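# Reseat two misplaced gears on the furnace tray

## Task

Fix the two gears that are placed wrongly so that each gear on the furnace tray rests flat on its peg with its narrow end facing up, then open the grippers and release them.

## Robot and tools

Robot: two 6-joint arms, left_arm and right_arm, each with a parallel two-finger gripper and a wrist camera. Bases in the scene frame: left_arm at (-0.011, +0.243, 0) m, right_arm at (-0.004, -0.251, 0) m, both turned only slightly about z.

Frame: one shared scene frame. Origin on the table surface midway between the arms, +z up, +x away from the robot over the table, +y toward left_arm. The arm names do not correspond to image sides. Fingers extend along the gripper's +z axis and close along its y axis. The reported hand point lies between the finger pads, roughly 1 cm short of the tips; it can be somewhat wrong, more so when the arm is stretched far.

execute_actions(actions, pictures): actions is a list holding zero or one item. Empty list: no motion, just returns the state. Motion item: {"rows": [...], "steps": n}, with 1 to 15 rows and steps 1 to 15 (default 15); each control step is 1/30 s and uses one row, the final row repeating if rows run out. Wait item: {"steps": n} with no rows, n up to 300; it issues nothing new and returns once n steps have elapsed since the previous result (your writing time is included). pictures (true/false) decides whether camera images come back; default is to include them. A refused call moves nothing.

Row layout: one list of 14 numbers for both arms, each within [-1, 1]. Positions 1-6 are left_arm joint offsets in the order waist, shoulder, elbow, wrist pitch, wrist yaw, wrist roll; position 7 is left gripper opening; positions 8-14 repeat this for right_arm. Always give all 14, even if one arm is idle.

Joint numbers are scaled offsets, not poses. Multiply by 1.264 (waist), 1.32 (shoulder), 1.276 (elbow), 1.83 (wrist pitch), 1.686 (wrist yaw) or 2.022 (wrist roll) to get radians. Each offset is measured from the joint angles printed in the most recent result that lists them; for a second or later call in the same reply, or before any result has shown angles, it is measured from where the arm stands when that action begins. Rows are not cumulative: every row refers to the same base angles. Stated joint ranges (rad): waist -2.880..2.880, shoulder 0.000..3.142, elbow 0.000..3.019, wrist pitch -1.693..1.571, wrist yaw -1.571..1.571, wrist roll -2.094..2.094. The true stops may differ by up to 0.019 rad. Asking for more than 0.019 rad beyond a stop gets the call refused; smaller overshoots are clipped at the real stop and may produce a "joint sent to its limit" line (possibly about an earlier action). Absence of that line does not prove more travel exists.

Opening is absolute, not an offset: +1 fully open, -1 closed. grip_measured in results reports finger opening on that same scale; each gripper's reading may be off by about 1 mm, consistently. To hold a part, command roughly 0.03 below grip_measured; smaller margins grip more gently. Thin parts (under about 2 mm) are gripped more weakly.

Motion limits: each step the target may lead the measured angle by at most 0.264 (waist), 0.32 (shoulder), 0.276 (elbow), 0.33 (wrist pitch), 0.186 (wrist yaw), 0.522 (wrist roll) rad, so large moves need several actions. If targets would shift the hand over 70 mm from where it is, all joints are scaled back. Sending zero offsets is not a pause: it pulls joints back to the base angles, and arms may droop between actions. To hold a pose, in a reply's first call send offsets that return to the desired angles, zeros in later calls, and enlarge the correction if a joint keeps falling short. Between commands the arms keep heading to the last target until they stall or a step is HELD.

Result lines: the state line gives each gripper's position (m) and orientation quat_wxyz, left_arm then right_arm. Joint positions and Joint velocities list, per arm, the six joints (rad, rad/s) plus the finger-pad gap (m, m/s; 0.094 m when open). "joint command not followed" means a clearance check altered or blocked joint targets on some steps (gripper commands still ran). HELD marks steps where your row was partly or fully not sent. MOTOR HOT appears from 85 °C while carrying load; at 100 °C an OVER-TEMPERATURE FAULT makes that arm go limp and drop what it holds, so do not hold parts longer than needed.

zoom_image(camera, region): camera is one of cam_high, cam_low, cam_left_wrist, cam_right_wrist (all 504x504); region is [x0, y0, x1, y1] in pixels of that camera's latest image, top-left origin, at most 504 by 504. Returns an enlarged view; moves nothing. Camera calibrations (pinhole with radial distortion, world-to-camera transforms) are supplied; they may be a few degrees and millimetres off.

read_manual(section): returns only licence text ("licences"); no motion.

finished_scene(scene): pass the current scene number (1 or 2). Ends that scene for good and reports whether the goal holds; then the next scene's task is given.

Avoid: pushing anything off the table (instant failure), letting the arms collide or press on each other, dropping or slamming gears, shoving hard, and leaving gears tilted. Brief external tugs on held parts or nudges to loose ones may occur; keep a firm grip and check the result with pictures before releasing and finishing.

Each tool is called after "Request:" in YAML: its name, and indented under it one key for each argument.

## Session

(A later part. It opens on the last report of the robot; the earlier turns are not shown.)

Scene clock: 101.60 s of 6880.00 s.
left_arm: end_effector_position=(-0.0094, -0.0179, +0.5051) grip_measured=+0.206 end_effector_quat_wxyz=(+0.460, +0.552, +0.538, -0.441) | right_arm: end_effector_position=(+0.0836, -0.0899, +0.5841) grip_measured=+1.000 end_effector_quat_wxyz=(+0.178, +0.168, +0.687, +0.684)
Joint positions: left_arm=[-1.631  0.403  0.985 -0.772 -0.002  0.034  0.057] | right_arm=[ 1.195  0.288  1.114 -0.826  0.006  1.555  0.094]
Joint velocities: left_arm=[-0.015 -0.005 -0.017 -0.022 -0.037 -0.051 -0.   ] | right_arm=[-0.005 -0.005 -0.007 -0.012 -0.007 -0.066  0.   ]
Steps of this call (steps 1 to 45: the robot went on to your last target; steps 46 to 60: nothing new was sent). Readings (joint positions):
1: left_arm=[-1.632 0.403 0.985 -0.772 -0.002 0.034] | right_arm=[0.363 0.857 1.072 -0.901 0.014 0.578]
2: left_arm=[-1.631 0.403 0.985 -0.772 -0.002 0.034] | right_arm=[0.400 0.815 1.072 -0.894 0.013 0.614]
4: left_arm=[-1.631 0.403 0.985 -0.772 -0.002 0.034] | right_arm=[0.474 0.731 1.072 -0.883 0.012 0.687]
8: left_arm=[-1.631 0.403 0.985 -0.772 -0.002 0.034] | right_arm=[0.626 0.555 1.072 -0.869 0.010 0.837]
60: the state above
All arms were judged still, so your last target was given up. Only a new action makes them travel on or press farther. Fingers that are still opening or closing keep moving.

Request:
execute_actions:
  actions:
    - {"rows":[[0.004,-0.006,0.04,0.01,0,-0.01,0.16,0.15,0,0.01,0,0,0,1],[0.004,-0.006,0.08,0.023,0,-0.01,0.16,0.3,0,0.01,0,0,0,1],[0.004,-0.006,0.08,0.023,0,-0.01,0.16,0.41,-0.008,0.01,0,0,0,1]],"steps":15}
  pictures: false

Request:
execute_actions:
  actions:
    - {"steps":30}

Scene clock: 106.10 s of 6880.00 s.
left_arm: end_effector_position=(-0.0094, -0.0148, +0.5165) grip_measured=+0.206 end_effector_quat_wxyz=(+0.464, +0.545, +0.535, -0.448) | right_arm: end_effector_position=(-0.0088, -0.0690, +0.5845) grip_measured=+1.000 end_effector_quat_wxyz=(-0.006, -0.016, +0.706, +0.708)
Joint positions: left_arm=[-1.631  0.403  1.004 -0.769 -0.002  0.027  0.057] | right_arm=[ 1.72   0.285  1.114 -0.826  0.005  1.555  0.094]
Joint velocities: left_arm=[ 0.005 -0.024  0.007  0.012  0.037  0.022 -0.   ] | right_arm=[-0.024 -0.015 -0.002  0.007  0.022 -0.007  0.   ]
Steps of this call (steps 1 to 90: nothing new was sent; then 1.00 s passed at rest; steps 91 to 105: all 15 steps of this action). Readings (joint positions):
91: left_arm=[-1.631 0.403 0.985 -0.772 -0.002 0.033] | right_arm=[1.211 0.288 1.114 -0.826 0.008 1.555]
92: left_arm=[-1.631 0.403 0.986 -0.772 -0.002 0.031] | right_arm=[1.265 0.288 1.114 -0.826 0.009 1.555]
94: left_arm=[-1.631 0.403 0.990 -0.772 -0.002 0.029] | right_arm=[1.440 0.287 1.114 -0.826 0.009 1.555]
98: left_arm=[-1.631 0.403 1.000 -0.770 -0.002 0.028] | right_arm=[1.727 0.285 1.114 -0.826 0.005 1.555]
105: the state above

Scene clock: 107.10 s of 6880.00 s.
left_arm: end_effector_position=(-0.0094, -0.0148, +0.5165) grip_measured=+0.206 end_effector_quat_wxyz=(+0.464, +0.545, +0.535, -0.448) | right_arm: end_effector_position=(-0.0088, -0.0690, +0.5845) grip_measured=+1.000 end_effector_quat_wxyz=(-0.005, -0.016, +0.706, +0.708)
Joint positions: left_arm=[-1.631  0.403  1.004 -0.769 -0.002  0.026  0.057] | right_arm=[ 1.72   0.285  1.114 -0.826  0.005  1.555  0.094]
Joint velocities: left_arm=[-0.015 -0.005 -0.002 -0.007  0.007 -0.007 -0.   ] | right_arm=[-0.005  0.005  0.007  0.007 -0.037 -0.007  0.   ]
Steps of this call (steps 1 to 15: the robot went on to your last target; steps 16 to 30: nothing new was sent). Readings (joint positions):
1: left_arm=[-1.631 0.403 1.004 -0.769 -0.002 0.027] | right_arm=[1.720 0.285 1.114 -0.826 0.005 1.555]
2: left_arm=[-1.631 0.403 1.004 -0.769 -0.002 0.026] | right_arm=[1.720 0.285 1.114 -0.826 0.005 1.555]
4: left_arm=[-1.631 0.403 1.004 -0.769 -0.002 0.026] | right_arm=[1.720 0.285 1.114 -0.826 0.005 1.555]
8: left_arm=[-1.631 0.403 1.004 -0.769 -0.002 0.026] | right_arm=[1.720 0.285 1.114 -0.826 0.005 1.555]
30: the state above
All arms were judged still, so your last target was given up. Only a new action makes them travel on or press farther. Fingers that are still opening or closing keep moving.
camera_calibration (this result's frames):
cam_left_wrist: T_world_to_cam=[[-0.999376, 0.0054431, -0.034893, 0.00819133], [0.0284948, 0.70795, -0.705688, 0.378299], [0.0208613, -0.706242, -0.707663, 0.479934], [0, 0, 0, 1]] pos_world=[-0.0126054, 0.0710883, 0.606878]
cam_right_wrist: T_world_to_cam=[[0.0151053, -0.00995319, -0.999836, 0.581487], [-0.799605, -0.600495, -0.00610242, -0.041441], [-0.600336, 0.799566, -0.0170293, 0.181774], [0, 0, 0, 1]] pos_world=[0.0672052, -0.164437, 0.584234]

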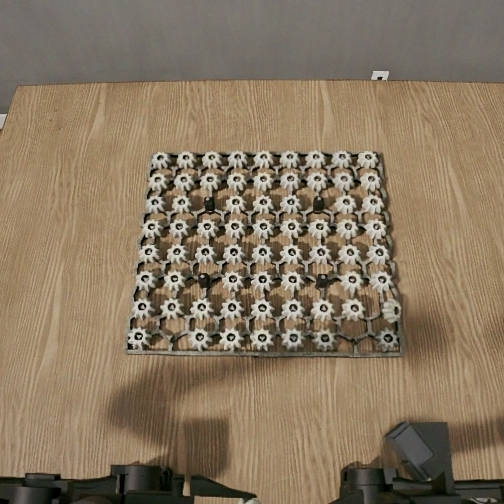

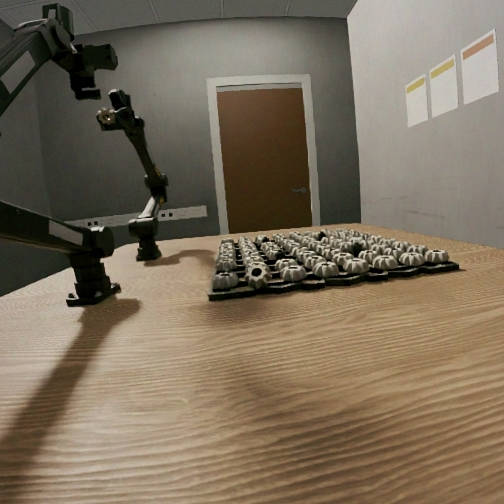

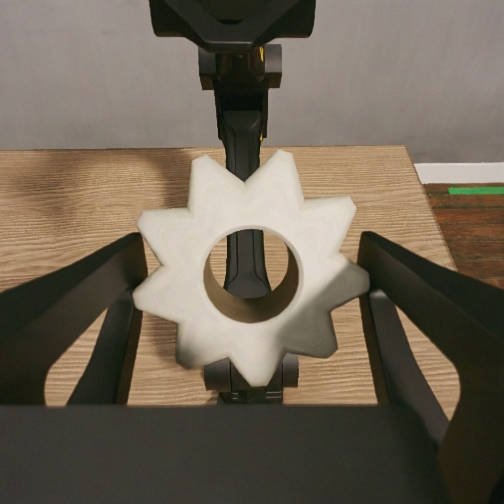

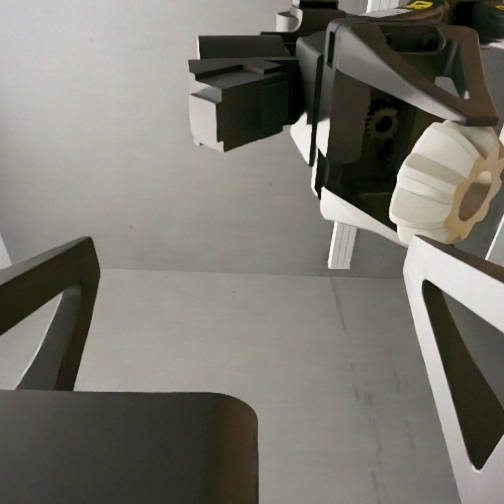

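Request:
execute_actions:
  actions:
    - {"rows":[[0,0,0.03,0.045,0,0,0.16,0,0,0,0,0,0,1],[0,0,0.03,0.092,0,0,0.16,0,0.01,-0.02,0.02,0,0,1],[0,0,0.03,0.092,0,0,0.16,0,0.02,-0.04,0.04,0,0,1]],"steps":15}

Scene clock: 115.93 s of 6880.00 s.
left_arm: end_effector_position=(-0.0094, -0.0196, +0.5461) grip_measured=+0.206 end_effector_quat_wxyz=(+0.497, +0.515, +0.506, -0.480) | right_arm: end_effector_position=(-0.0097, -0.0430, +0.5703) grip_measured=+1.000 end_effector_quat_wxyz=(-0.005, -0.017, +0.713, +0.700)
Joint positions: left_arm=[-1.631  0.406  1.002 -0.64  -0.002  0.026  0.057] | right_arm=[ 1.72   0.318  1.072 -0.773  0.005  1.555  0.094]
Joint velocities: left_arm=[ 0.005 -0.005 -0.007  0.002  0.037  0.022  0.   ] | right_arm=[-0.005 -0.005  0.022  0.017  0.051 -0.022  0.   ]
Steps of this call (steps 1 to 90: nothing new was sent; then 5.33 s passed at rest; steps 91 to 105: all 15 steps of this action). Readings (joint positions):
91: left_arm=[-1.631 0.403 1.004 -0.762 -0.002 0.026] | right_arm=[1.720 0.285 1.114 -0.826 0.005 1.555]
92: left_arm=[-1.631 0.403 1.003 -0.740 -0.002 0.026] | right_arm=[1.720 0.286 1.113 -0.823 0.005 1.555]
94: left_arm=[-1.631 0.406 1.002 -0.677 -0.002 0.026] | right_arm=[1.720 0.286 1.099 -0.792 0.005 1.555]
98: left_arm=[-1.631 0.406 1.002 -0.640 -0.002 0.026] | right_arm=[1.720 0.303 1.077 -0.775 0.005 1.555]
105: the state above
camera_calibration (this result's frames):
cam_left_wrist: T_world_to_cam=[[-0.999349, 0.00105323, -0.0360525, 0.00982731], [0.0290607, 0.615553, -0.78756, 0.445481], [0.0213627, -0.788095, -0.615183, 0.445414], [0, 0, 0, 1]] pos_world=[-0.0126404, 0.0768016, 0.625209]
cam_right_wrist: T_world_to_cam=[[0.0158669, -0.0312947, -0.999384, 0.566344], [-0.799605, -0.600495, 0.00610884, -0.0336174], [-0.600317, 0.799016, -0.0345514, 0.170149], [0, 0, 0, 1]] pos_world=[0.0662766, -0.138415, 0.572079]

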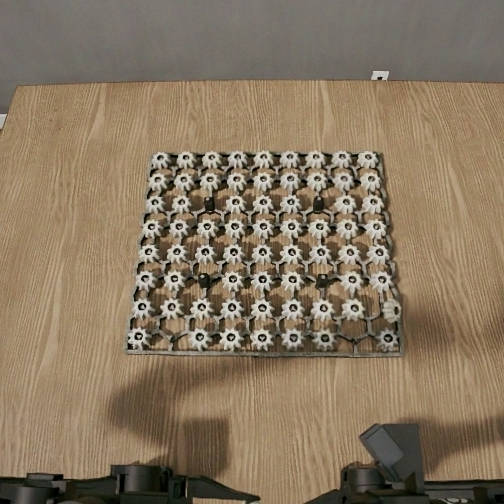

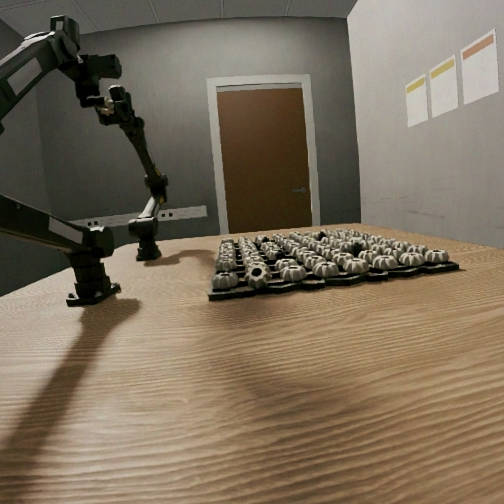

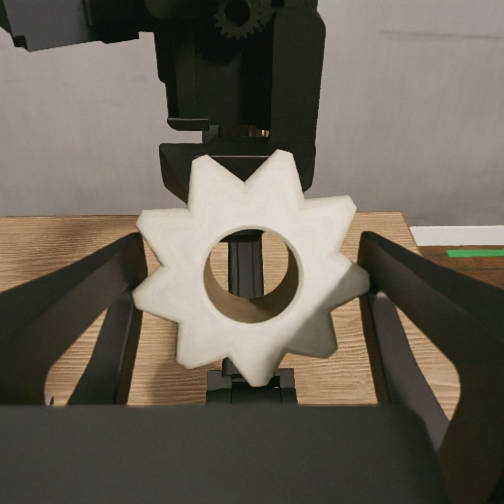

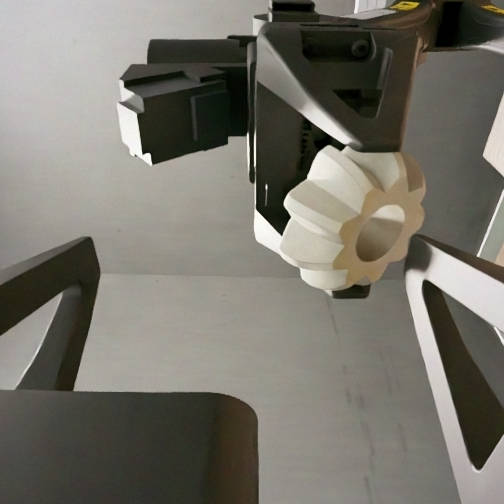

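Request:
execute_actions:
  actions:
    - {"rows":[[0,0,0.03,0,0,0,0.16,0,-0.03,-0.02,0.01,0,0,1],[0,0,0.03,0,0,0,0.16,0,-0.04,-0.055,0.029,0,0,1]],"steps":15}

Scene clock: 121.87 s of 6880.00 s.
left_arm: end_effector_position=(-0.0094, -0.0195, +0.5438) grip_measured=+0.206 end_effector_quat_wxyz=(+0.495, +0.518, +0.508, -0.478) | right_arm: end_effector_position=(-0.0095, -0.0476, +0.5547) grip_measured=+1.000 end_effector_quat_wxyz=(-0.005, -0.016, +0.707, +0.707)
Joint positions: left_arm=[-1.631  0.406  1.002 -0.65  -0.002  0.026  0.057] | right_arm=[ 1.72   0.27   1.01  -0.739  0.005  1.555  0.094]
Joint velocities: left_arm=[ 0.005 -0.005  0.007  0.032  0.051 -0.007  0.001] | right_arm=[ 0.005 -0.015 -0.002 -0.007  0.007  0.066  0.   ]
Steps of this call (steps 1 to 15: the robot went on to your last target; steps 16 to 90: nothing new was sent; then 2.43 s passed at rest; steps 91 to 105: all 15 steps of this action). Readings (joint positions):
91: left_arm=[-1.631 0.406 1.002 -0.642 -0.002 0.026] | right_arm=[1.720 0.316 1.071 -0.771 0.005 1.555]
92: left_arm=[-1.631 0.406 1.002 -0.644 -0.002 0.026] | right_arm=[1.720 0.311 1.061 -0.763 0.005 1.555]
94: left_arm=[-1.631 0.406 1.002 -0.648 -0.002 0.026] | right_arm=[1.720 0.289 1.032 -0.745 0.005 1.555]
98: left_arm=[-1.631 0.406 1.002 -0.650 -0.002 0.026] | right_arm=[1.720 0.270 1.010 -0.744 0.005 1.555]
105: the state above
camera_calibration (this result's frames):
cam_left_wrist: T_world_to_cam=[[-0.999351, 0.00138299, -0.0359853, 0.00971531], [0.0290167, 0.622737, -0.781893, 0.4407], [0.021328, -0.78243, -0.622373, 0.448139], [0, 0, 0, 1]] pos_world=[-0.0126366, 0.0761839, 0.62384]
cam_right_wrist: T_world_to_cam=[[0.0151733, -0.011859, -0.999815, 0.551745], [-0.799605, -0.600506, -0.00501216, -0.0299426], [-0.600335, 0.799532, -0.0185942, 0.164496], [0, 0, 0, 1]] pos_world=[0.0664387, -0.142957, 0.554551]

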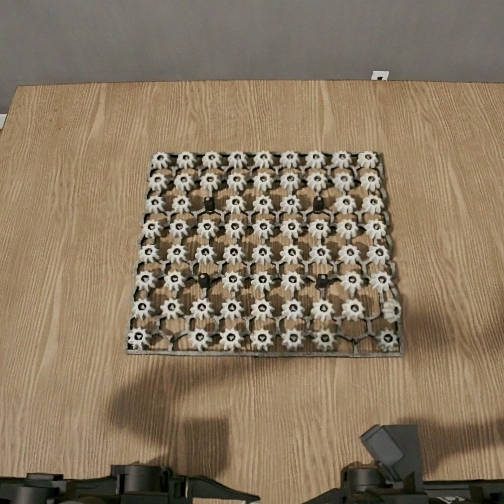

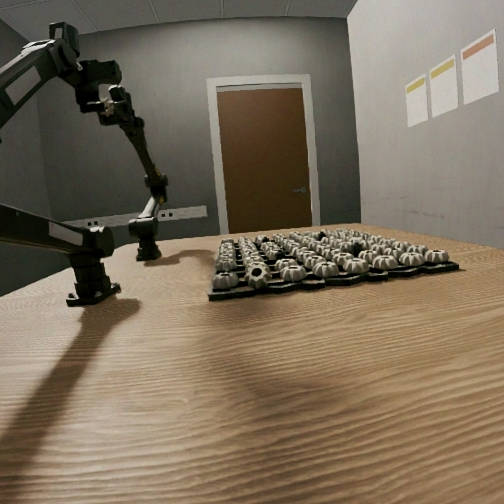

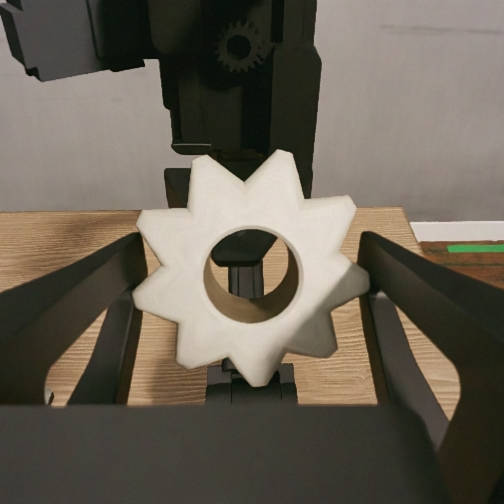

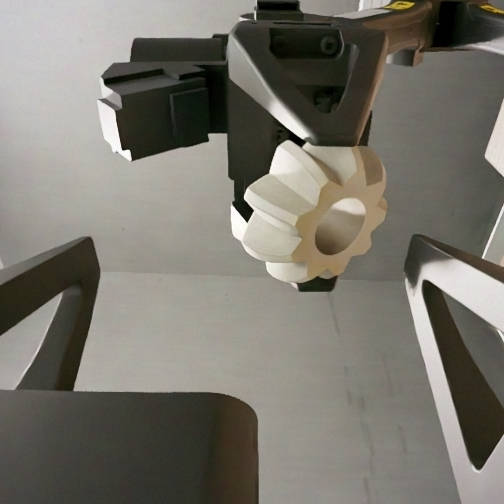

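Request:
execute_actions:
  actions:
    - {"rows":[[0,0,0.03,0.005,0,0,0.16,0,0,-0.03,0.02,0,0,1],[0,0,0.03,0.005,0,0,0.16,0,0.01,-0.035,0.03,0,0,1],[0,0,0.03,0.005,0,0,0.16,0,0.02,-0.035,0.04,0,0,1],[0,0,0.03,0.005,0,0,0.16,0,0.03,-0.035,0.047,0,0,1]],"steps":15}

Scene clock: 126.53 s of 6880.00 s.
left_arm: end_effector_position=(-0.0094, -0.0195, +0.5438) grip_measured=+0.206 end_effector_quat_wxyz=(+0.495, +0.518, +0.508, -0.478) | right_arm: end_effector_position=(-0.0105, -0.0192, +0.5427) grip_measured=+1.000 end_effector_quat_wxyz=(-0.005, -0.016, +0.712, +0.702)
Joint positions: left_arm=[-1.631  0.406  1.002 -0.65  -0.002  0.026  0.057] | right_arm=[ 1.72   0.317  0.974 -0.672  0.005  1.555  0.094]
Joint velocities: left_arm=[-0.005  0.005 -0.017 -0.002 -0.081 -0.022  0.001] | right_arm=[-0.015 -0.005 -0.007  0.022  0.022 -0.007  0.   ]
Steps of this call (steps 1 to 15: the robot went on to your last target; steps 16 to 90: nothing new was sent; then 1.17 s passed at rest; steps 91 to 105: all 15 steps of this action). Readings (joint positions):
91: left_arm=[-1.631 0.406 1.002 -0.650 -0.002 0.026] | right_arm=[1.720 0.270 1.007 -0.735 0.005 1.555]
92: left_arm=[-1.631 0.406 1.002 -0.650 -0.002 0.026] | right_arm=[1.720 0.270 1.001 -0.724 0.005 1.555]
94: left_arm=[-1.631 0.406 1.002 -0.650 -0.002 0.026] | right_arm=[1.720 0.275 0.987 -0.699 0.005 1.555]
98: left_arm=[-1.631 0.406 1.002 -0.650 -0.002 0.026] | right_arm=[1.720 0.304 0.978 -0.676 0.005 1.555]
105: the state above
camera_calibration (this result's frames):
cam_left_wrist: T_world_to_cam=[[-0.999351, 0.00138299, -0.0359853, 0.00971531], [0.0290167, 0.622737, -0.781893, 0.4407], [0.021328, -0.78243, -0.622373, 0.448139], [0, 0, 0, 1]] pos_world=[-0.0126366, 0.0761839, 0.62384]
cam_right_wrist: T_world_to_cam=[[0.0157445, -0.0278656, -0.999488, 0.539667], [-0.799604, -0.600513, 0.00414636, -0.0187393], [-0.600321, 0.79913, -0.0317362, 0.148098], [0, 0, 0, 1]] pos_world=[0.0654255, -0.114565, 0.544168]

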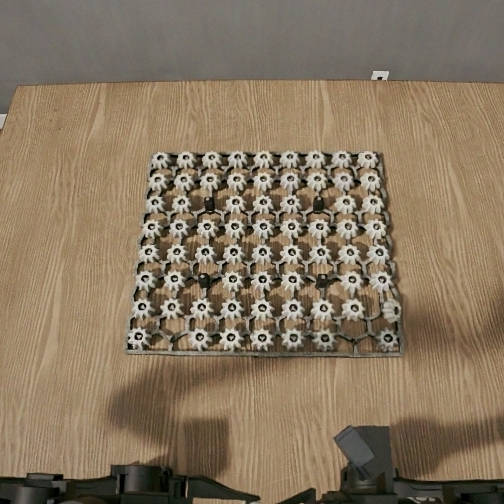

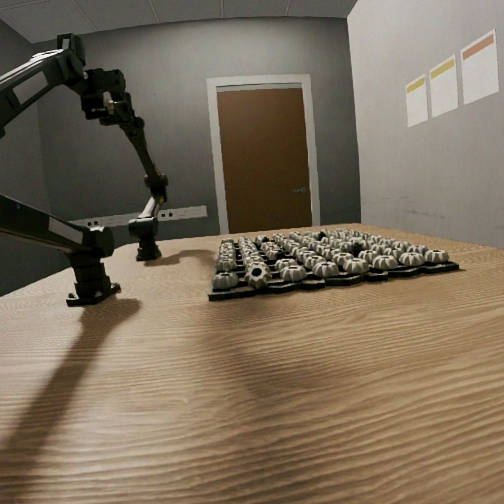

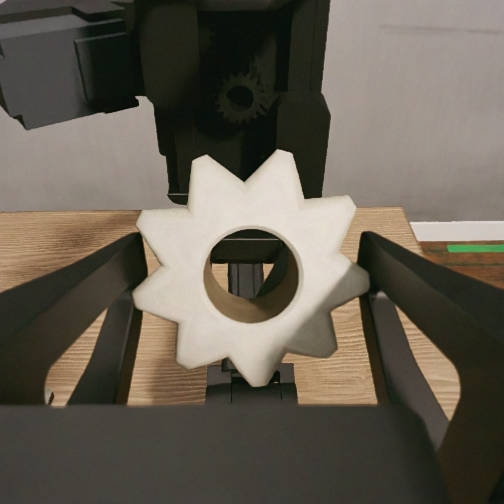

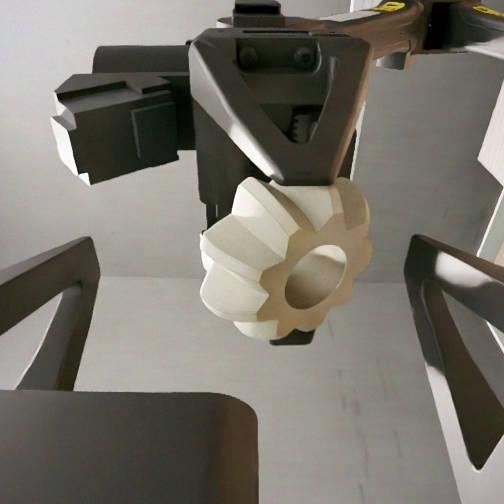

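Request:
execute_actions:
  actions:
    - {"rows":[[0,0,0.03,0.005,0,0,0.16,0,0,-0.025,0.02,0,0,1],[0,0,0.03,0.005,0,0,0.16,0,0.01,-0.025,0.03,0,0,1]],"steps":15}

Scene clock: 130.20 s of 6880.00 s.
left_arm: end_effector_position=(-0.0094, -0.0195, +0.5438) grip_measured=+0.206 end_effector_quat_wxyz=(+0.495, +0.518, +0.508, -0.478) | right_arm: end_effector_position=(-0.0109, -0.0101, +0.5382) grip_measured=+1.000 end_effector_quat_wxyz=(-0.005, -0.016, +0.711, +0.703)
Joint positions: left_arm=[-1.631  0.406  1.002 -0.65  -0.002  0.026  0.057] | right_arm=[ 1.72   0.328  0.955 -0.637  0.005  1.555  0.094]
Joint velocities: left_arm=[-0.024  0.015 -0.022 -0.012  0.022  0.037 -0.   ] | right_arm=[-0.005 -0.005 -0.007  0.002 -0.007 -0.007  0.   ]
Steps of this call (steps 1 to 15: the robot went on to your last target; steps 16 to 90: nothing new was sent; then 0.17 s passed at rest; steps 91 to 105: all 15 steps of this action). Readings (joint positions):
91: left_arm=[-1.631 0.406 1.002 -0.650 -0.002 0.026] | right_arm=[1.720 0.317 0.973 -0.668 0.005 1.555]
92: left_arm=[-1.631 0.406 1.002 -0.650 -0.002 0.026] | right_arm=[1.720 0.317 0.969 -0.659 0.005 1.555]
94: left_arm=[-1.631 0.406 1.002 -0.650 -0.002 0.026] | right_arm=[1.720 0.319 0.961 -0.644 0.005 1.555]
98: left_arm=[-1.631 0.406 1.002 -0.650 -0.002 0.026] | right_arm=[1.720 0.327 0.955 -0.639 0.005 1.555]
105: the state above
camera_calibration (this result's frames):
cam_left_wrist: T_world_to_cam=[[-0.999351, 0.00138299, -0.0359853, 0.00971531], [0.0290167, 0.622737, -0.781893, 0.4407], [0.021328, -0.78243, -0.622373, 0.448139], [0, 0, 0, 1]] pos_world=[-0.0126366, 0.0761839, 0.62384]
cam_right_wrist: T_world_to_cam=[[0.0155677, -0.0229117, -0.999616, 0.535546], [-0.799604, -0.600526, 0.00131159, -0.0119796], [-0.600326, 0.799277, -0.0276692, 0.138286], [0, 0, 0, 1]] pos_world=[0.0651003, -0.105452, 0.539182]

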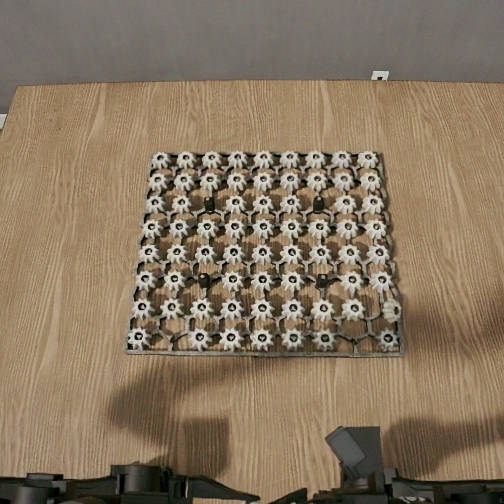

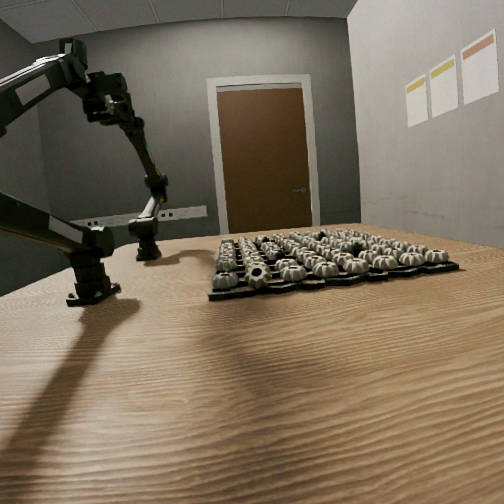

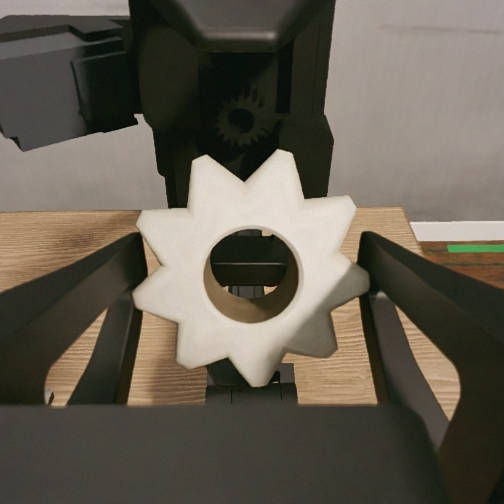

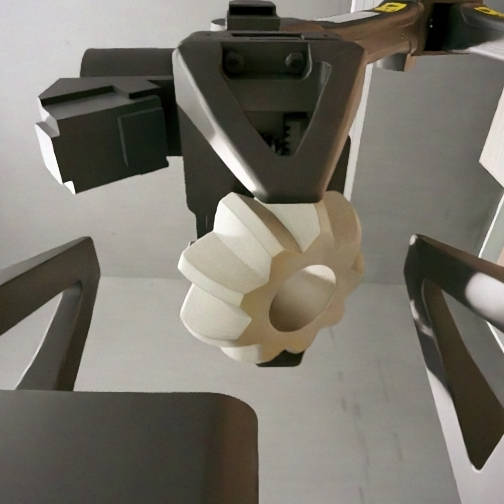

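Request:
execute_actions:
  actions:
    - {"rows":[[0,0,0.03,0.005,0,0,0.16,0,0.005,-0.012,0.012,0,0,0.7],[0,0,0.03,0.005,0,0,0.16,0,0.008,-0.012,0.016,0,0,0.5],[0,0,0.03,0.005,0,0,0.16,0,0.008,-0.012,0.016,0,0,0.5],[0,0,0.03,0.005,0,0,0.16,0,0.008,-0.012,0.016,0,0,0.35],[0,0,0.03,0.005,0,0,0.16,0,0.008,-0.012,0.016,0,0,0.35],[0,0,0.03,0.005,0,0,0.16,0,0.008,-0.012,0.016,0,0,0.25],[0,0,0.03,0.005,0,0,0.16,0,0.008,-0.012,0.016,0,0,0.25],[0,0,0.03,0.005,0,0,0.16,0,0.008,-0.012,0.016,0,0,0.15]],"steps":15}

Scene clock: 136.07 s of 6880.00 s.
left_arm: end_effector_position=(-0.0094, -0.0193, +0.5440) grip_measured=+0.206 end_effector_quat_wxyz=(+0.495, +0.518, +0.508, -0.478) | right_arm: end_effector_position=(-0.0111, -0.0033, +0.5319) grip_measured=+0.152 end_effector_quat_wxyz=(-0.005, -0.017, +0.716, +0.698)
Joint positions: left_arm=[-1.631  0.405  1.002 -0.649 -0.002  0.026  0.057] | right_arm=[ 1.72   0.34   0.945 -0.63   0.005  1.555  0.054]
Joint velocities: left_arm=[-0.015 -0.005  0.007 -0.002  0.022  0.007 -0.   ] | right_arm=[-0.005 -0.005  0.002 -0.002  0.022 -0.022  0.   ]
Steps of this call (steps 1 to 15: the robot went on to your last target; steps 16 to 90: nothing new was sent; then 2.37 s passed at rest; steps 91 to 105: all 15 steps of this action). Readings (joint positions):
91: left_arm=[-1.631 0.406 1.002 -0.650 -0.002 0.026] | right_arm=[1.720 0.328 0.955 -0.636 0.005 1.555]
92: left_arm=[-1.631 0.406 1.002 -0.650 -0.002 0.026] | right_arm=[1.720 0.329 0.955 -0.634 0.005 1.555]
94: left_arm=[-1.631 0.406 1.002 -0.649 -0.002 0.026] | right_arm=[1.720 0.330 0.954 -0.630 0.005 1.555]
98: left_arm=[-1.631 0.405 1.002 -0.649 -0.002 0.026] | right_arm=[1.720 0.336 0.946 -0.630 0.005 1.555]
105: the state above
camera_calibration (this result's frames):
cam_left_wrist: T_world_to_cam=[[-0.999351, 0.00135554, -0.035991, 0.00972342], [0.0290204, 0.62214, -0.782368, 0.440997], [0.0213309, -0.782905, -0.621776, 0.44804], [0, 0, 0, 1]] pos_world=[-0.0126379, 0.0763976, 0.623952]
cam_right_wrist: T_world_to_cam=[[0.0160844, -0.0373901, -0.999171, 0.52916], [-0.799607, -0.600447, 0.00959751, -0.0125373], [-0.600308, 0.79879, -0.0395552, 0.138922], [0, 0, 0, 1]] pos_world=[0.0648597, -0.0987118, 0.534337]

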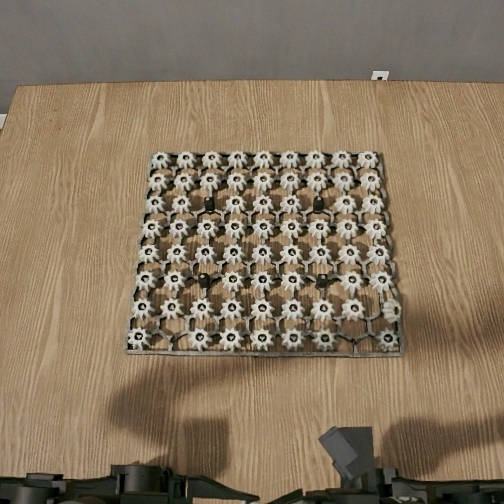

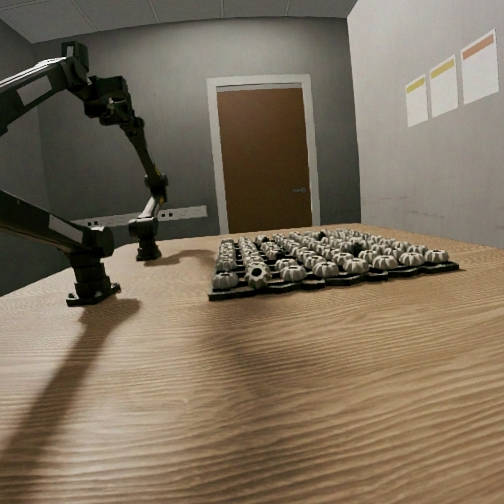

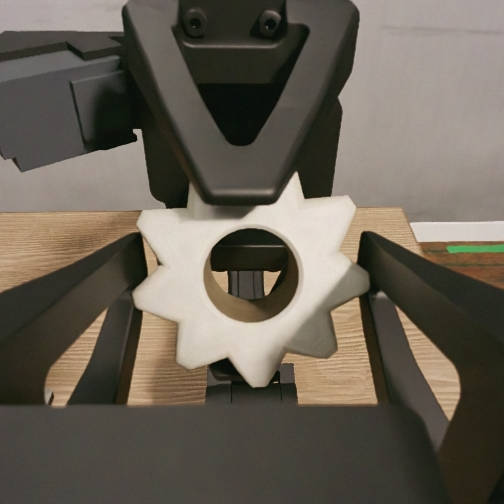

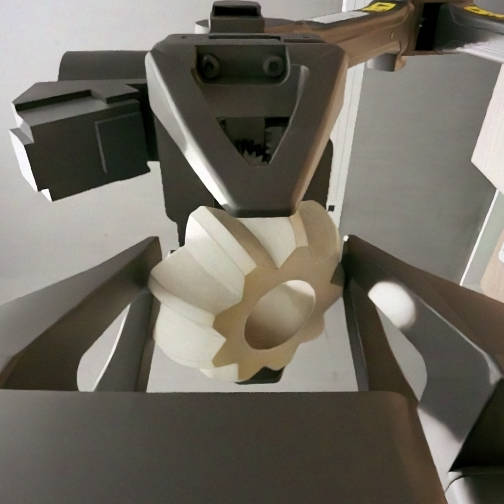

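Request:
execute_actions:
  actions:
    - {"rows":[[0,0,0.03,0.005,0,0,0.16,0,0.004,0.01,0,0,0,0.1],[0,0,0.03,0.005,0,0,0.16,0,0.004,0.01,0,0,0,0.1],[0,0,0.03,0.005,0,0,0.16,0,0.004,0.01,0,0,0,0.1],[0,0,0.03,0.005,0,0,0.16,0,0.004,0.01,0,0,0,0.1],[0,0,0.03,0.005,0,0,0.4,0,0.004,0.01,0,0,0,0.1],[0,0,0.03,0.005,0,0,0.9,0,0.004,0.01,0,0,0,0.1],[0,0,0.03,0.005,0,0,0.9,0,0.004,0.01,0,0,0,0.1],[0,0,0.03,0.005,0,0,0.9,0,0.004,0.01,0,0,0,0.1],[0,0,0.03,0.005,0,0,0.9,0,0.004,0.01,0,0,0,0.1],[0,-0.03,0.03,0.005,0,0,0.9,0,-0.01,0.01,0,0,0,0.1],[0,-0.06,0.03,0.005,0,0,0.9,0,-0.03,0.01,0,0,0,0.1],[0,-0.09,0.03,0.005,0,0,0.9,0,-0.05,0.01,0,0,0,0.1]],"steps":15}

Scene clock: 142.87 s of 6880.00 s.
left_arm: end_effector_position=(-0.0096, +0.0163, +0.5628) grip_measured=+0.897 end_effector_quat_wxyz=(+0.517, +0.496, +0.487, -0.499) | right_arm: end_effector_position=(-0.0107, -0.0155, +0.5354) grip_measured=+0.102 end_effector_quat_wxyz=(-0.005, -0.017, +0.708, +0.706)
Joint positions: left_arm=[-1.631  0.321  1.002 -0.649 -0.002  0.026  0.089] | right_arm=[ 1.72   0.308  0.942 -0.637  0.005  1.555  0.052]
Joint velocities: left_arm=[-0.005 -0.669 -0.007 -0.022  0.037 -0.022 -0.   ] | right_arm=[-0.005 -0.327 -0.007 -0.007  0.007 -0.007  0.001]
Steps of this call (steps 1 to 15: the robot went on to your last target; steps 16 to 90: nothing new was sent; then 3.30 s passed at rest; steps 91 to 105: all 15 steps of this action). Readings (joint positions):
91: left_arm=[-1.631 0.405 1.002 -0.649 -0.002 0.026] | right_arm=[1.720 0.340 0.945 -0.630 0.005 1.555]
92: left_arm=[-1.631 0.405 1.002 -0.649 -0.002 0.026] | right_arm=[1.720 0.340 0.945 -0.630 0.005 1.555]
94: left_arm=[-1.631 0.405 1.002 -0.649 -0.002 0.026] | right_arm=[1.720 0.343 0.945 -0.630 0.005 1.555]
98: left_arm=[-1.631 0.405 1.002 -0.649 -0.002 0.026] | right_arm=[1.720 0.346 0.945 -0.631 0.005 1.555]
105: the state above
camera_calibration (this result's frames):
cam_left_wrist: T_world_to_cam=[[-0.999332, -0.00170163, -0.0364928, 0.0104644], [0.0294375, 0.554052, -0.831961, 0.462514], [0.0216346, -0.83248, -0.553632, 0.450096], [0, 0, 0, 1]] pos_world=[-0.0128955, 0.118457, 0.634363]
cam_right_wrist: T_world_to_cam=[[0.0160718, -0.015647, -0.999748, 0.532772], [-0.7996, -0.600522, -0.00345547, -0.0125523], [-0.600317, 0.799455, -0.0221628, 0.139751], [0, 0, 0, 1]] pos_world=[0.0652956, -0.110926, 0.535692]

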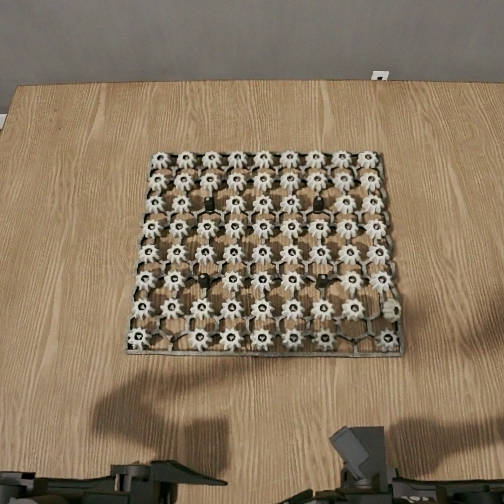

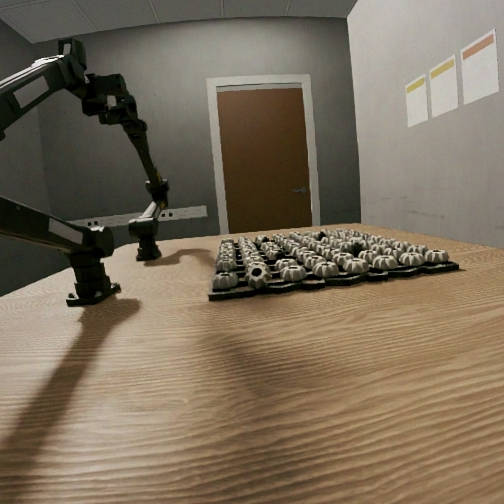

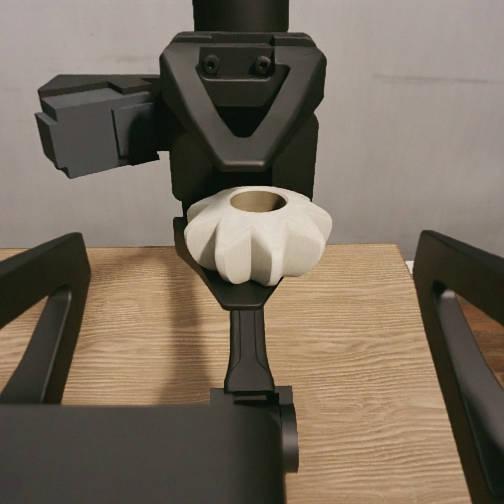

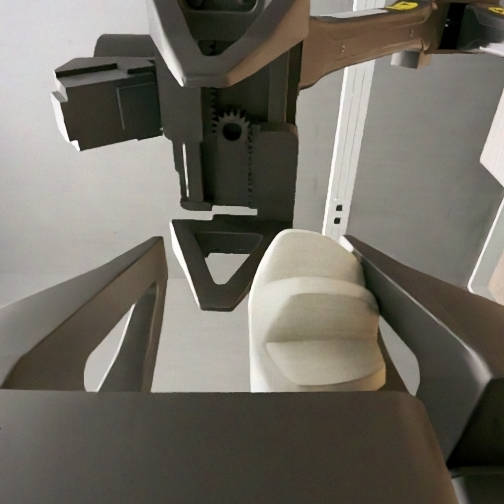

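Request:
execute_actions:
  actions:
    - {"rows":[[0,0,0.03,0,0,0,0.9,0,0,0.01,0,0,0,0.0],[0,0,0.03,0,0,0,0.9,0,0,0.01,0,0,0,-0.1],[0,0,0.03,0,0,0,0.9,0,0,0.01,0,0,0,-0.2],[0,0,0.03,0,0,0,0.9,0,0,0.01,0,0,0,-0.3],[0,0,0.03,0,0,0,0.9,0,0,0.01,0,0,0,-0.4],[0,0,0.03,0,0,0,0.9,0,0,0.01,0,0,0,-0.5]],"steps":15}

Scene clock: 153.03 s of 6880.00 s.
left_arm: end_effector_position=(-0.0097, +0.0189, +0.5653) grip_measured=+0.897 end_effector_quat_wxyz=(+0.518, +0.494, +0.486, -0.501) | right_arm: end_effector_position=(-0.0108, -0.0106, +0.5324) grip_measured=-0.464 end_effector_quat_wxyz=(-0.005, -0.017, +0.713, +0.701)
Joint positions: left_arm=[-1.631  0.317  1.005 -0.649 -0.002  0.026  0.089] | right_arm=[ 1.72   0.32   0.942 -0.639  0.005  1.555  0.025]
Joint velocities: left_arm=[-0.005 -0.015  0.007  0.012 -0.022  0.051  0.   ] | right_arm=[ 0.015 -0.015 -0.007 -0.007  0.051 -0.007 -0.   ]
Steps of this call (steps 1 to 30: the robot went on to your last target; steps 31 to 90: nothing new was sent; then 6.67 s passed at rest; steps 91 to 105: all 15 steps of this action). Readings (joint positions):
91: left_arm=[-1.631 0.276 1.005 -0.649 -0.002 0.026] | right_arm=[1.720 0.277 0.942 -0.638 0.005 1.555]
92: left_arm=[-1.631 0.280 1.005 -0.649 -0.002 0.026] | right_arm=[1.720 0.281 0.942 -0.638 0.005 1.555]
94: left_arm=[-1.631 0.291 1.005 -0.649 -0.002 0.026] | right_arm=[1.720 0.292 0.942 -0.638 0.005 1.555]
98: left_arm=[-1.631 0.314 1.005 -0.649 -0.002 0.026] | right_arm=[1.720 0.315 0.942 -0.639 0.005 1.555]
105: the state above
camera_calibration (this result's frames):
cam_left_wrist: T_world_to_cam=[[-0.999331, -0.00196624, -0.0365239, 0.010567], [0.0294745, 0.548008, -0.835954, 0.46554], [0.0216591, -0.836471, -0.547583, 0.45029], [0, 0, 0, 1]] pos_world=[-0.0129145, 0.121556, 0.636127]
cam_right_wrist: T_world_to_cam=[[0.0165613, -0.029366, -0.999432, 0.529534], [-0.799601, -0.600516, 0.00439478, -0.0139297], [-0.600304, 0.799073, -0.0334264, 0.141641], [0, 0, 0, 1]] pos_world=[0.0651197, -0.105996, 0.534029]

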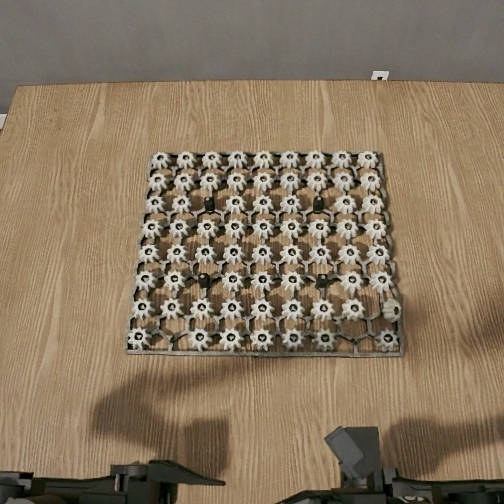

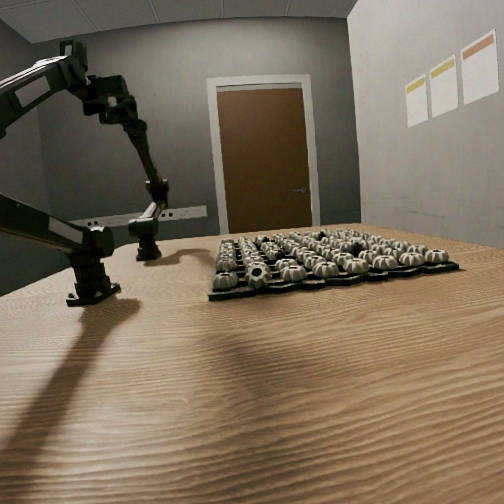

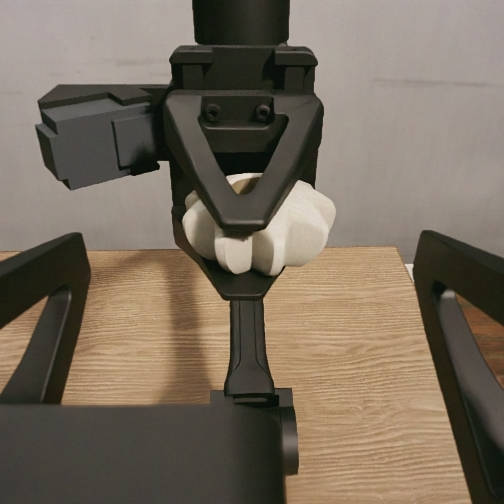

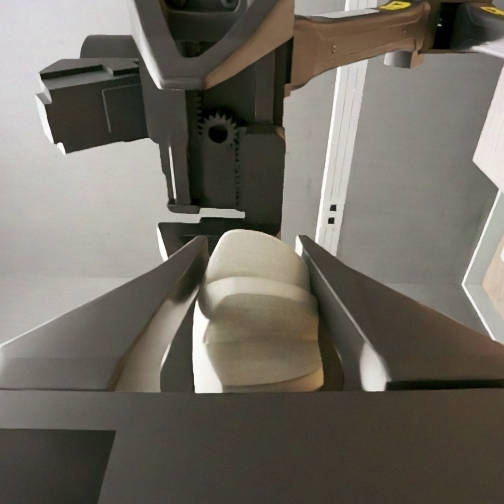

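Request:
execute_actions:
  actions:
    - {"rows":[[0,-0.04,0.03,0,0,0,0.9,0,-0.02,0.01,0,0,-0.2,-0.5],[0,-0.08,0.03,0,0,0,0.9,0,-0.03,0.01,0,0,-0.5,-0.5],[0,-0.08,0.03,0,0,0,0.9,0,-0.03,0.01,0,0,-0.9,-0.5]],"steps":15}
  pictures: false

Request:
execute_actions:
  actions:
    - {"steps":45}
  pictures: false

Scene clock: 172.97 s of 6880.00 s.
left_arm: end_effector_position=(-0.0100, +0.0741, +0.5883) grip_measured=+0.897 end_effector_quat_wxyz=(+0.548, +0.462, +0.453, -0.530) | right_arm: end_effector_position=(-0.0104, -0.0225, +0.5384) grip_measured=-0.463 end_effector_quat_wxyz=(-0.459, +0.470, -0.522, -0.543)
Joint positions: left_arm=[-1.631  0.196  1.009 -0.65  -0.002  0.026  0.089] | right_arm=[ 1.72   0.29   0.942 -0.639  0.005  0.136  0.025]
Joint velocities: left_arm=[-0.005  0.015 -0.022  0.002 -0.081 -0.037 -0.   ] | right_arm=[-0.005  0.005  0.007  0.012  0.007 -2.733 -0.   ]
Steps of this call (steps 1 to 15: the robot went on to your last target; steps 16 to 90: nothing new was sent; then 16.43 s passed at rest; steps 91 to 105: all 15 steps of this action). Readings (joint positions):
91: left_arm=[-1.631 0.314 1.005 -0.649 -0.002 0.026] | right_arm=[1.720 0.319 0.942 -0.639 0.005 1.498]
92: left_arm=[-1.631 0.305 1.005 -0.649 -0.002 0.026] | right_arm=[1.720 0.318 0.942 -0.639 0.005 1.404]
94: left_arm=[-1.631 0.273 1.005 -0.650 -0.002 0.026] | right_arm=[1.720 0.311 0.942 -0.639 0.005 1.208]
98: left_arm=[-1.631 0.202 1.007 -0.650 -0.002 0.026] | right_arm=[1.720 0.294 0.942 -0.639 0.005 0.816]
105: the state above

Scene clock: 174.47 s of 6880.00 s.
left_arm: end_effector_position=(-0.0100, +0.0736, +0.5882) grip_measured=+0.897 end_effector_quat_wxyz=(+0.548, +0.462, +0.454, -0.530) | right_arm: end_effector_position=(-0.0104, -0.0225, +0.5384) grip_measured=-0.462 end_effector_quat_wxyz=(-0.556, +0.563, -0.421, -0.444)
Joint positions: left_arm=[-1.631  0.197  1.009 -0.65  -0.002  0.026  0.089] | right_arm=[ 1.72   0.29   0.942 -0.639  0.005 -0.255  0.025]
Joint velocities: left_arm=[ 0.005 -0.005 -0.007  0.007 -0.066  0.007 -0.001] | right_arm=[-0.005 -0.005 -0.012 -0.002 -0.022  0.037  0.   ]
Steps of this call (steps 1 to 45: the robot went on to your last target). Readings (joint positions):
1: left_arm=[-1.631 0.196 1.009 -0.650 -0.002 0.026] | right_arm=[1.720 0.290 0.942 -0.639 0.005 0.057]
2: left_arm=[-1.631 0.196 1.009 -0.650 -0.002 0.026] | right_arm=[1.720 0.290 0.942 -0.639 0.005 -0.006]
4: left_arm=[-1.631 0.197 1.009 -0.650 -0.002 0.026] | right_arm=[1.720 0.290 0.942 -0.639 0.005 -0.096]
8: left_arm=[-1.631 0.197 1.009 -0.650 -0.002 0.026] | right_arm=[1.720 0.290 0.942 -0.639 0.005 -0.191]
45: the state above
All arms were judged still, so your last target was given up. Only a new action makes them travel on or press farther. Fingers that are still opening or closing keep moving.

Request:
execute_actions:
  actions:
    - {"rows":[[0,0.02,0.03,0,0,0,0.9,0,0,0.01,0,0,-0.3,-0.5],[0,0.04,0.03,0,0,0,0.9,0,0,0.01,0,0,-0.66,-0.5]],"steps":15}
  pictures: false

Request:
execute_actions:
  actions:
    - {"steps":30}

Scene clock: 180.77 s of 6880.00 s.
left_arm: end_effector_position=(-0.0099, +0.0515, +0.5806) grip_measured=+0.897 end_effector_quat_wxyz=(+0.537, +0.475, +0.467, -0.518) | right_arm: end_effector_position=(-0.0104, -0.0223, +0.5383) grip_measured=-0.462 end_effector_quat_wxyz=(+0.709, -0.702, +0.030, +0.052)
Joint positions: left_arm=[-1.631  0.246  1.01  -0.65  -0.002  0.026  0.089] | right_arm=[ 1.72   0.291  0.942 -0.639  0.005 -1.455  0.025]
Joint velocities: left_arm=[-0.024 -0.005  0.002 -0.007  0.081 -0.095  0.   ] | right_arm=[-0.015 -0.005  0.002  0.007 -0.007 -0.711 -0.001]
Steps of this call (steps 1 to 90: nothing new was sent; then 2.80 s passed at rest; steps 91 to 105: all 15 steps of this action). Readings (joint positions):
91: left_arm=[-1.631 0.197 1.009 -0.650 -0.002 0.026] | right_arm=[1.720 0.290 0.942 -0.639 0.005 -0.328]
92: left_arm=[-1.631 0.200 1.009 -0.650 -0.002 0.026] | right_arm=[1.720 0.290 0.942 -0.639 0.005 -0.427]
94: left_arm=[-1.631 0.211 1.010 -0.650 -0.002 0.026] | right_arm=[1.720 0.290 0.942 -0.639 0.005 -0.622]
98: left_arm=[-1.631 0.238 1.010 -0.650 -0.002 0.026] | right_arm=[1.720 0.291 0.942 -0.639 0.005 -1.011]
105: the state above

Scene clock: 181.77 s of 6880.00 s.
left_arm: end_effector_position=(-0.0099, +0.0515, +0.5806) grip_measured=+0.897 end_effector_quat_wxyz=(+0.537, +0.475, +0.467, -0.518) | right_arm: end_effector_position=(-0.0104, -0.0223, +0.5383) grip_measured=-0.462 end_effector_quat_wxyz=(+0.711, -0.703, -0.013, +0.009)
Joint positions: left_arm=[-1.631  0.246  1.01  -0.65  -0.002  0.026  0.089] | right_arm=[ 1.72   0.291  0.942 -0.639  0.005 -1.578  0.025]
Joint velocities: left_arm=[-0.005 -0.005 -0.002  0.012 -0.007  0.007  0.   ] | right_arm=[ 0.005 -0.005 -0.002 -0.007 -0.022 -0.037 -0.   ]
Steps of this call (steps 1 to 30: the robot went on to your last target). Readings (joint positions):
1: left_arm=[-1.631 0.246 1.010 -0.650 -0.002 0.026] | right_arm=[1.720 0.291 0.942 -0.639 0.005 -1.480]
2: left_arm=[-1.631 0.246 1.010 -0.650 -0.002 0.026] | right_arm=[1.720 0.291 0.942 -0.639 0.005 -1.499]
4: left_arm=[-1.631 0.246 1.010 -0.650 -0.002 0.026] | right_arm=[1.720 0.291 0.942 -0.639 0.005 -1.528]
8: left_arm=[-1.631 0.246 1.010 -0.650 -0.002 0.026] | right_arm=[1.720 0.291 0.942 -0.639 0.005 -1.557]
30: the state above
All arms were judged still, so your last target was given up. Only a new action makes them travel on or press farther. Fingers that are still opening or closing keep moving.
camera_calibration (this result's frames):
cam_left_wrist: T_world_to_cam=[[-0.999314, -0.00469211, -0.0367317, 0.0112525], [0.0298644, 0.484367, -0.874355, 0.486059], [0.0218942, -0.874852, -0.483894, 0.450983], [0, 0, 0, 1]] pos_world=[-0.0131449, 0.159165, 0.643629]
cam_right_wrist: T_world_to_cam=[[-0.00545229, -0.0248706, 0.999676, -0.541169], [0.835085, -0.550045, -0.00912979, 0.00477674], [0.550094, 0.834765, 0.0237681, 0.13346], [0, 0, 0, 1]] pos_world=[-0.0803551, -0.122239, 0.537866]

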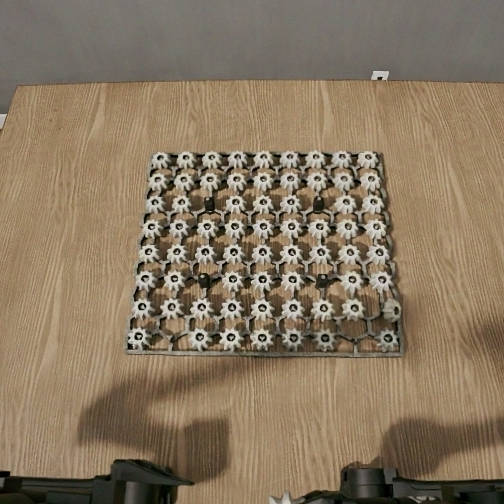

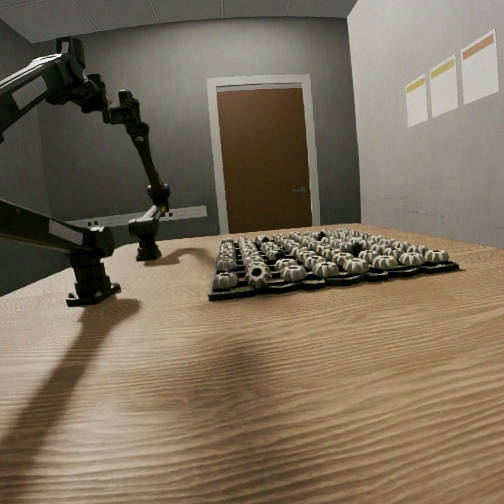

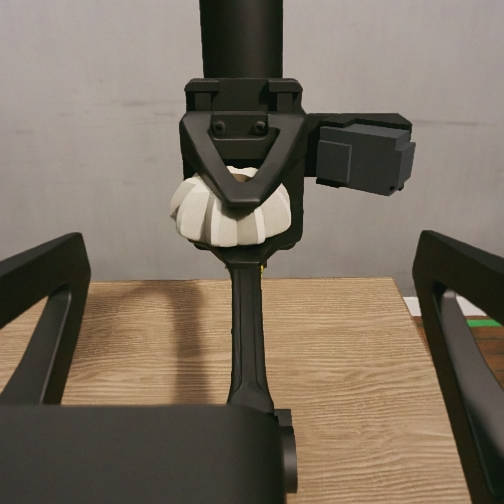

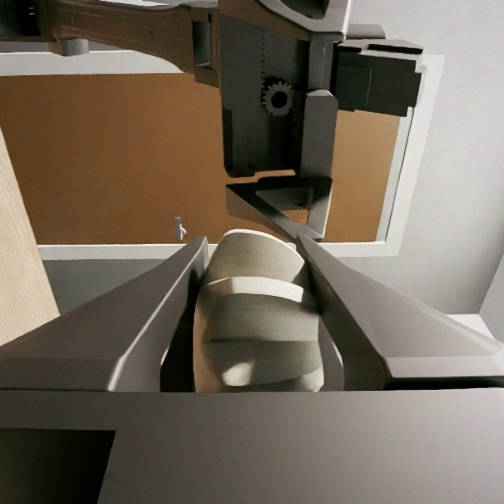

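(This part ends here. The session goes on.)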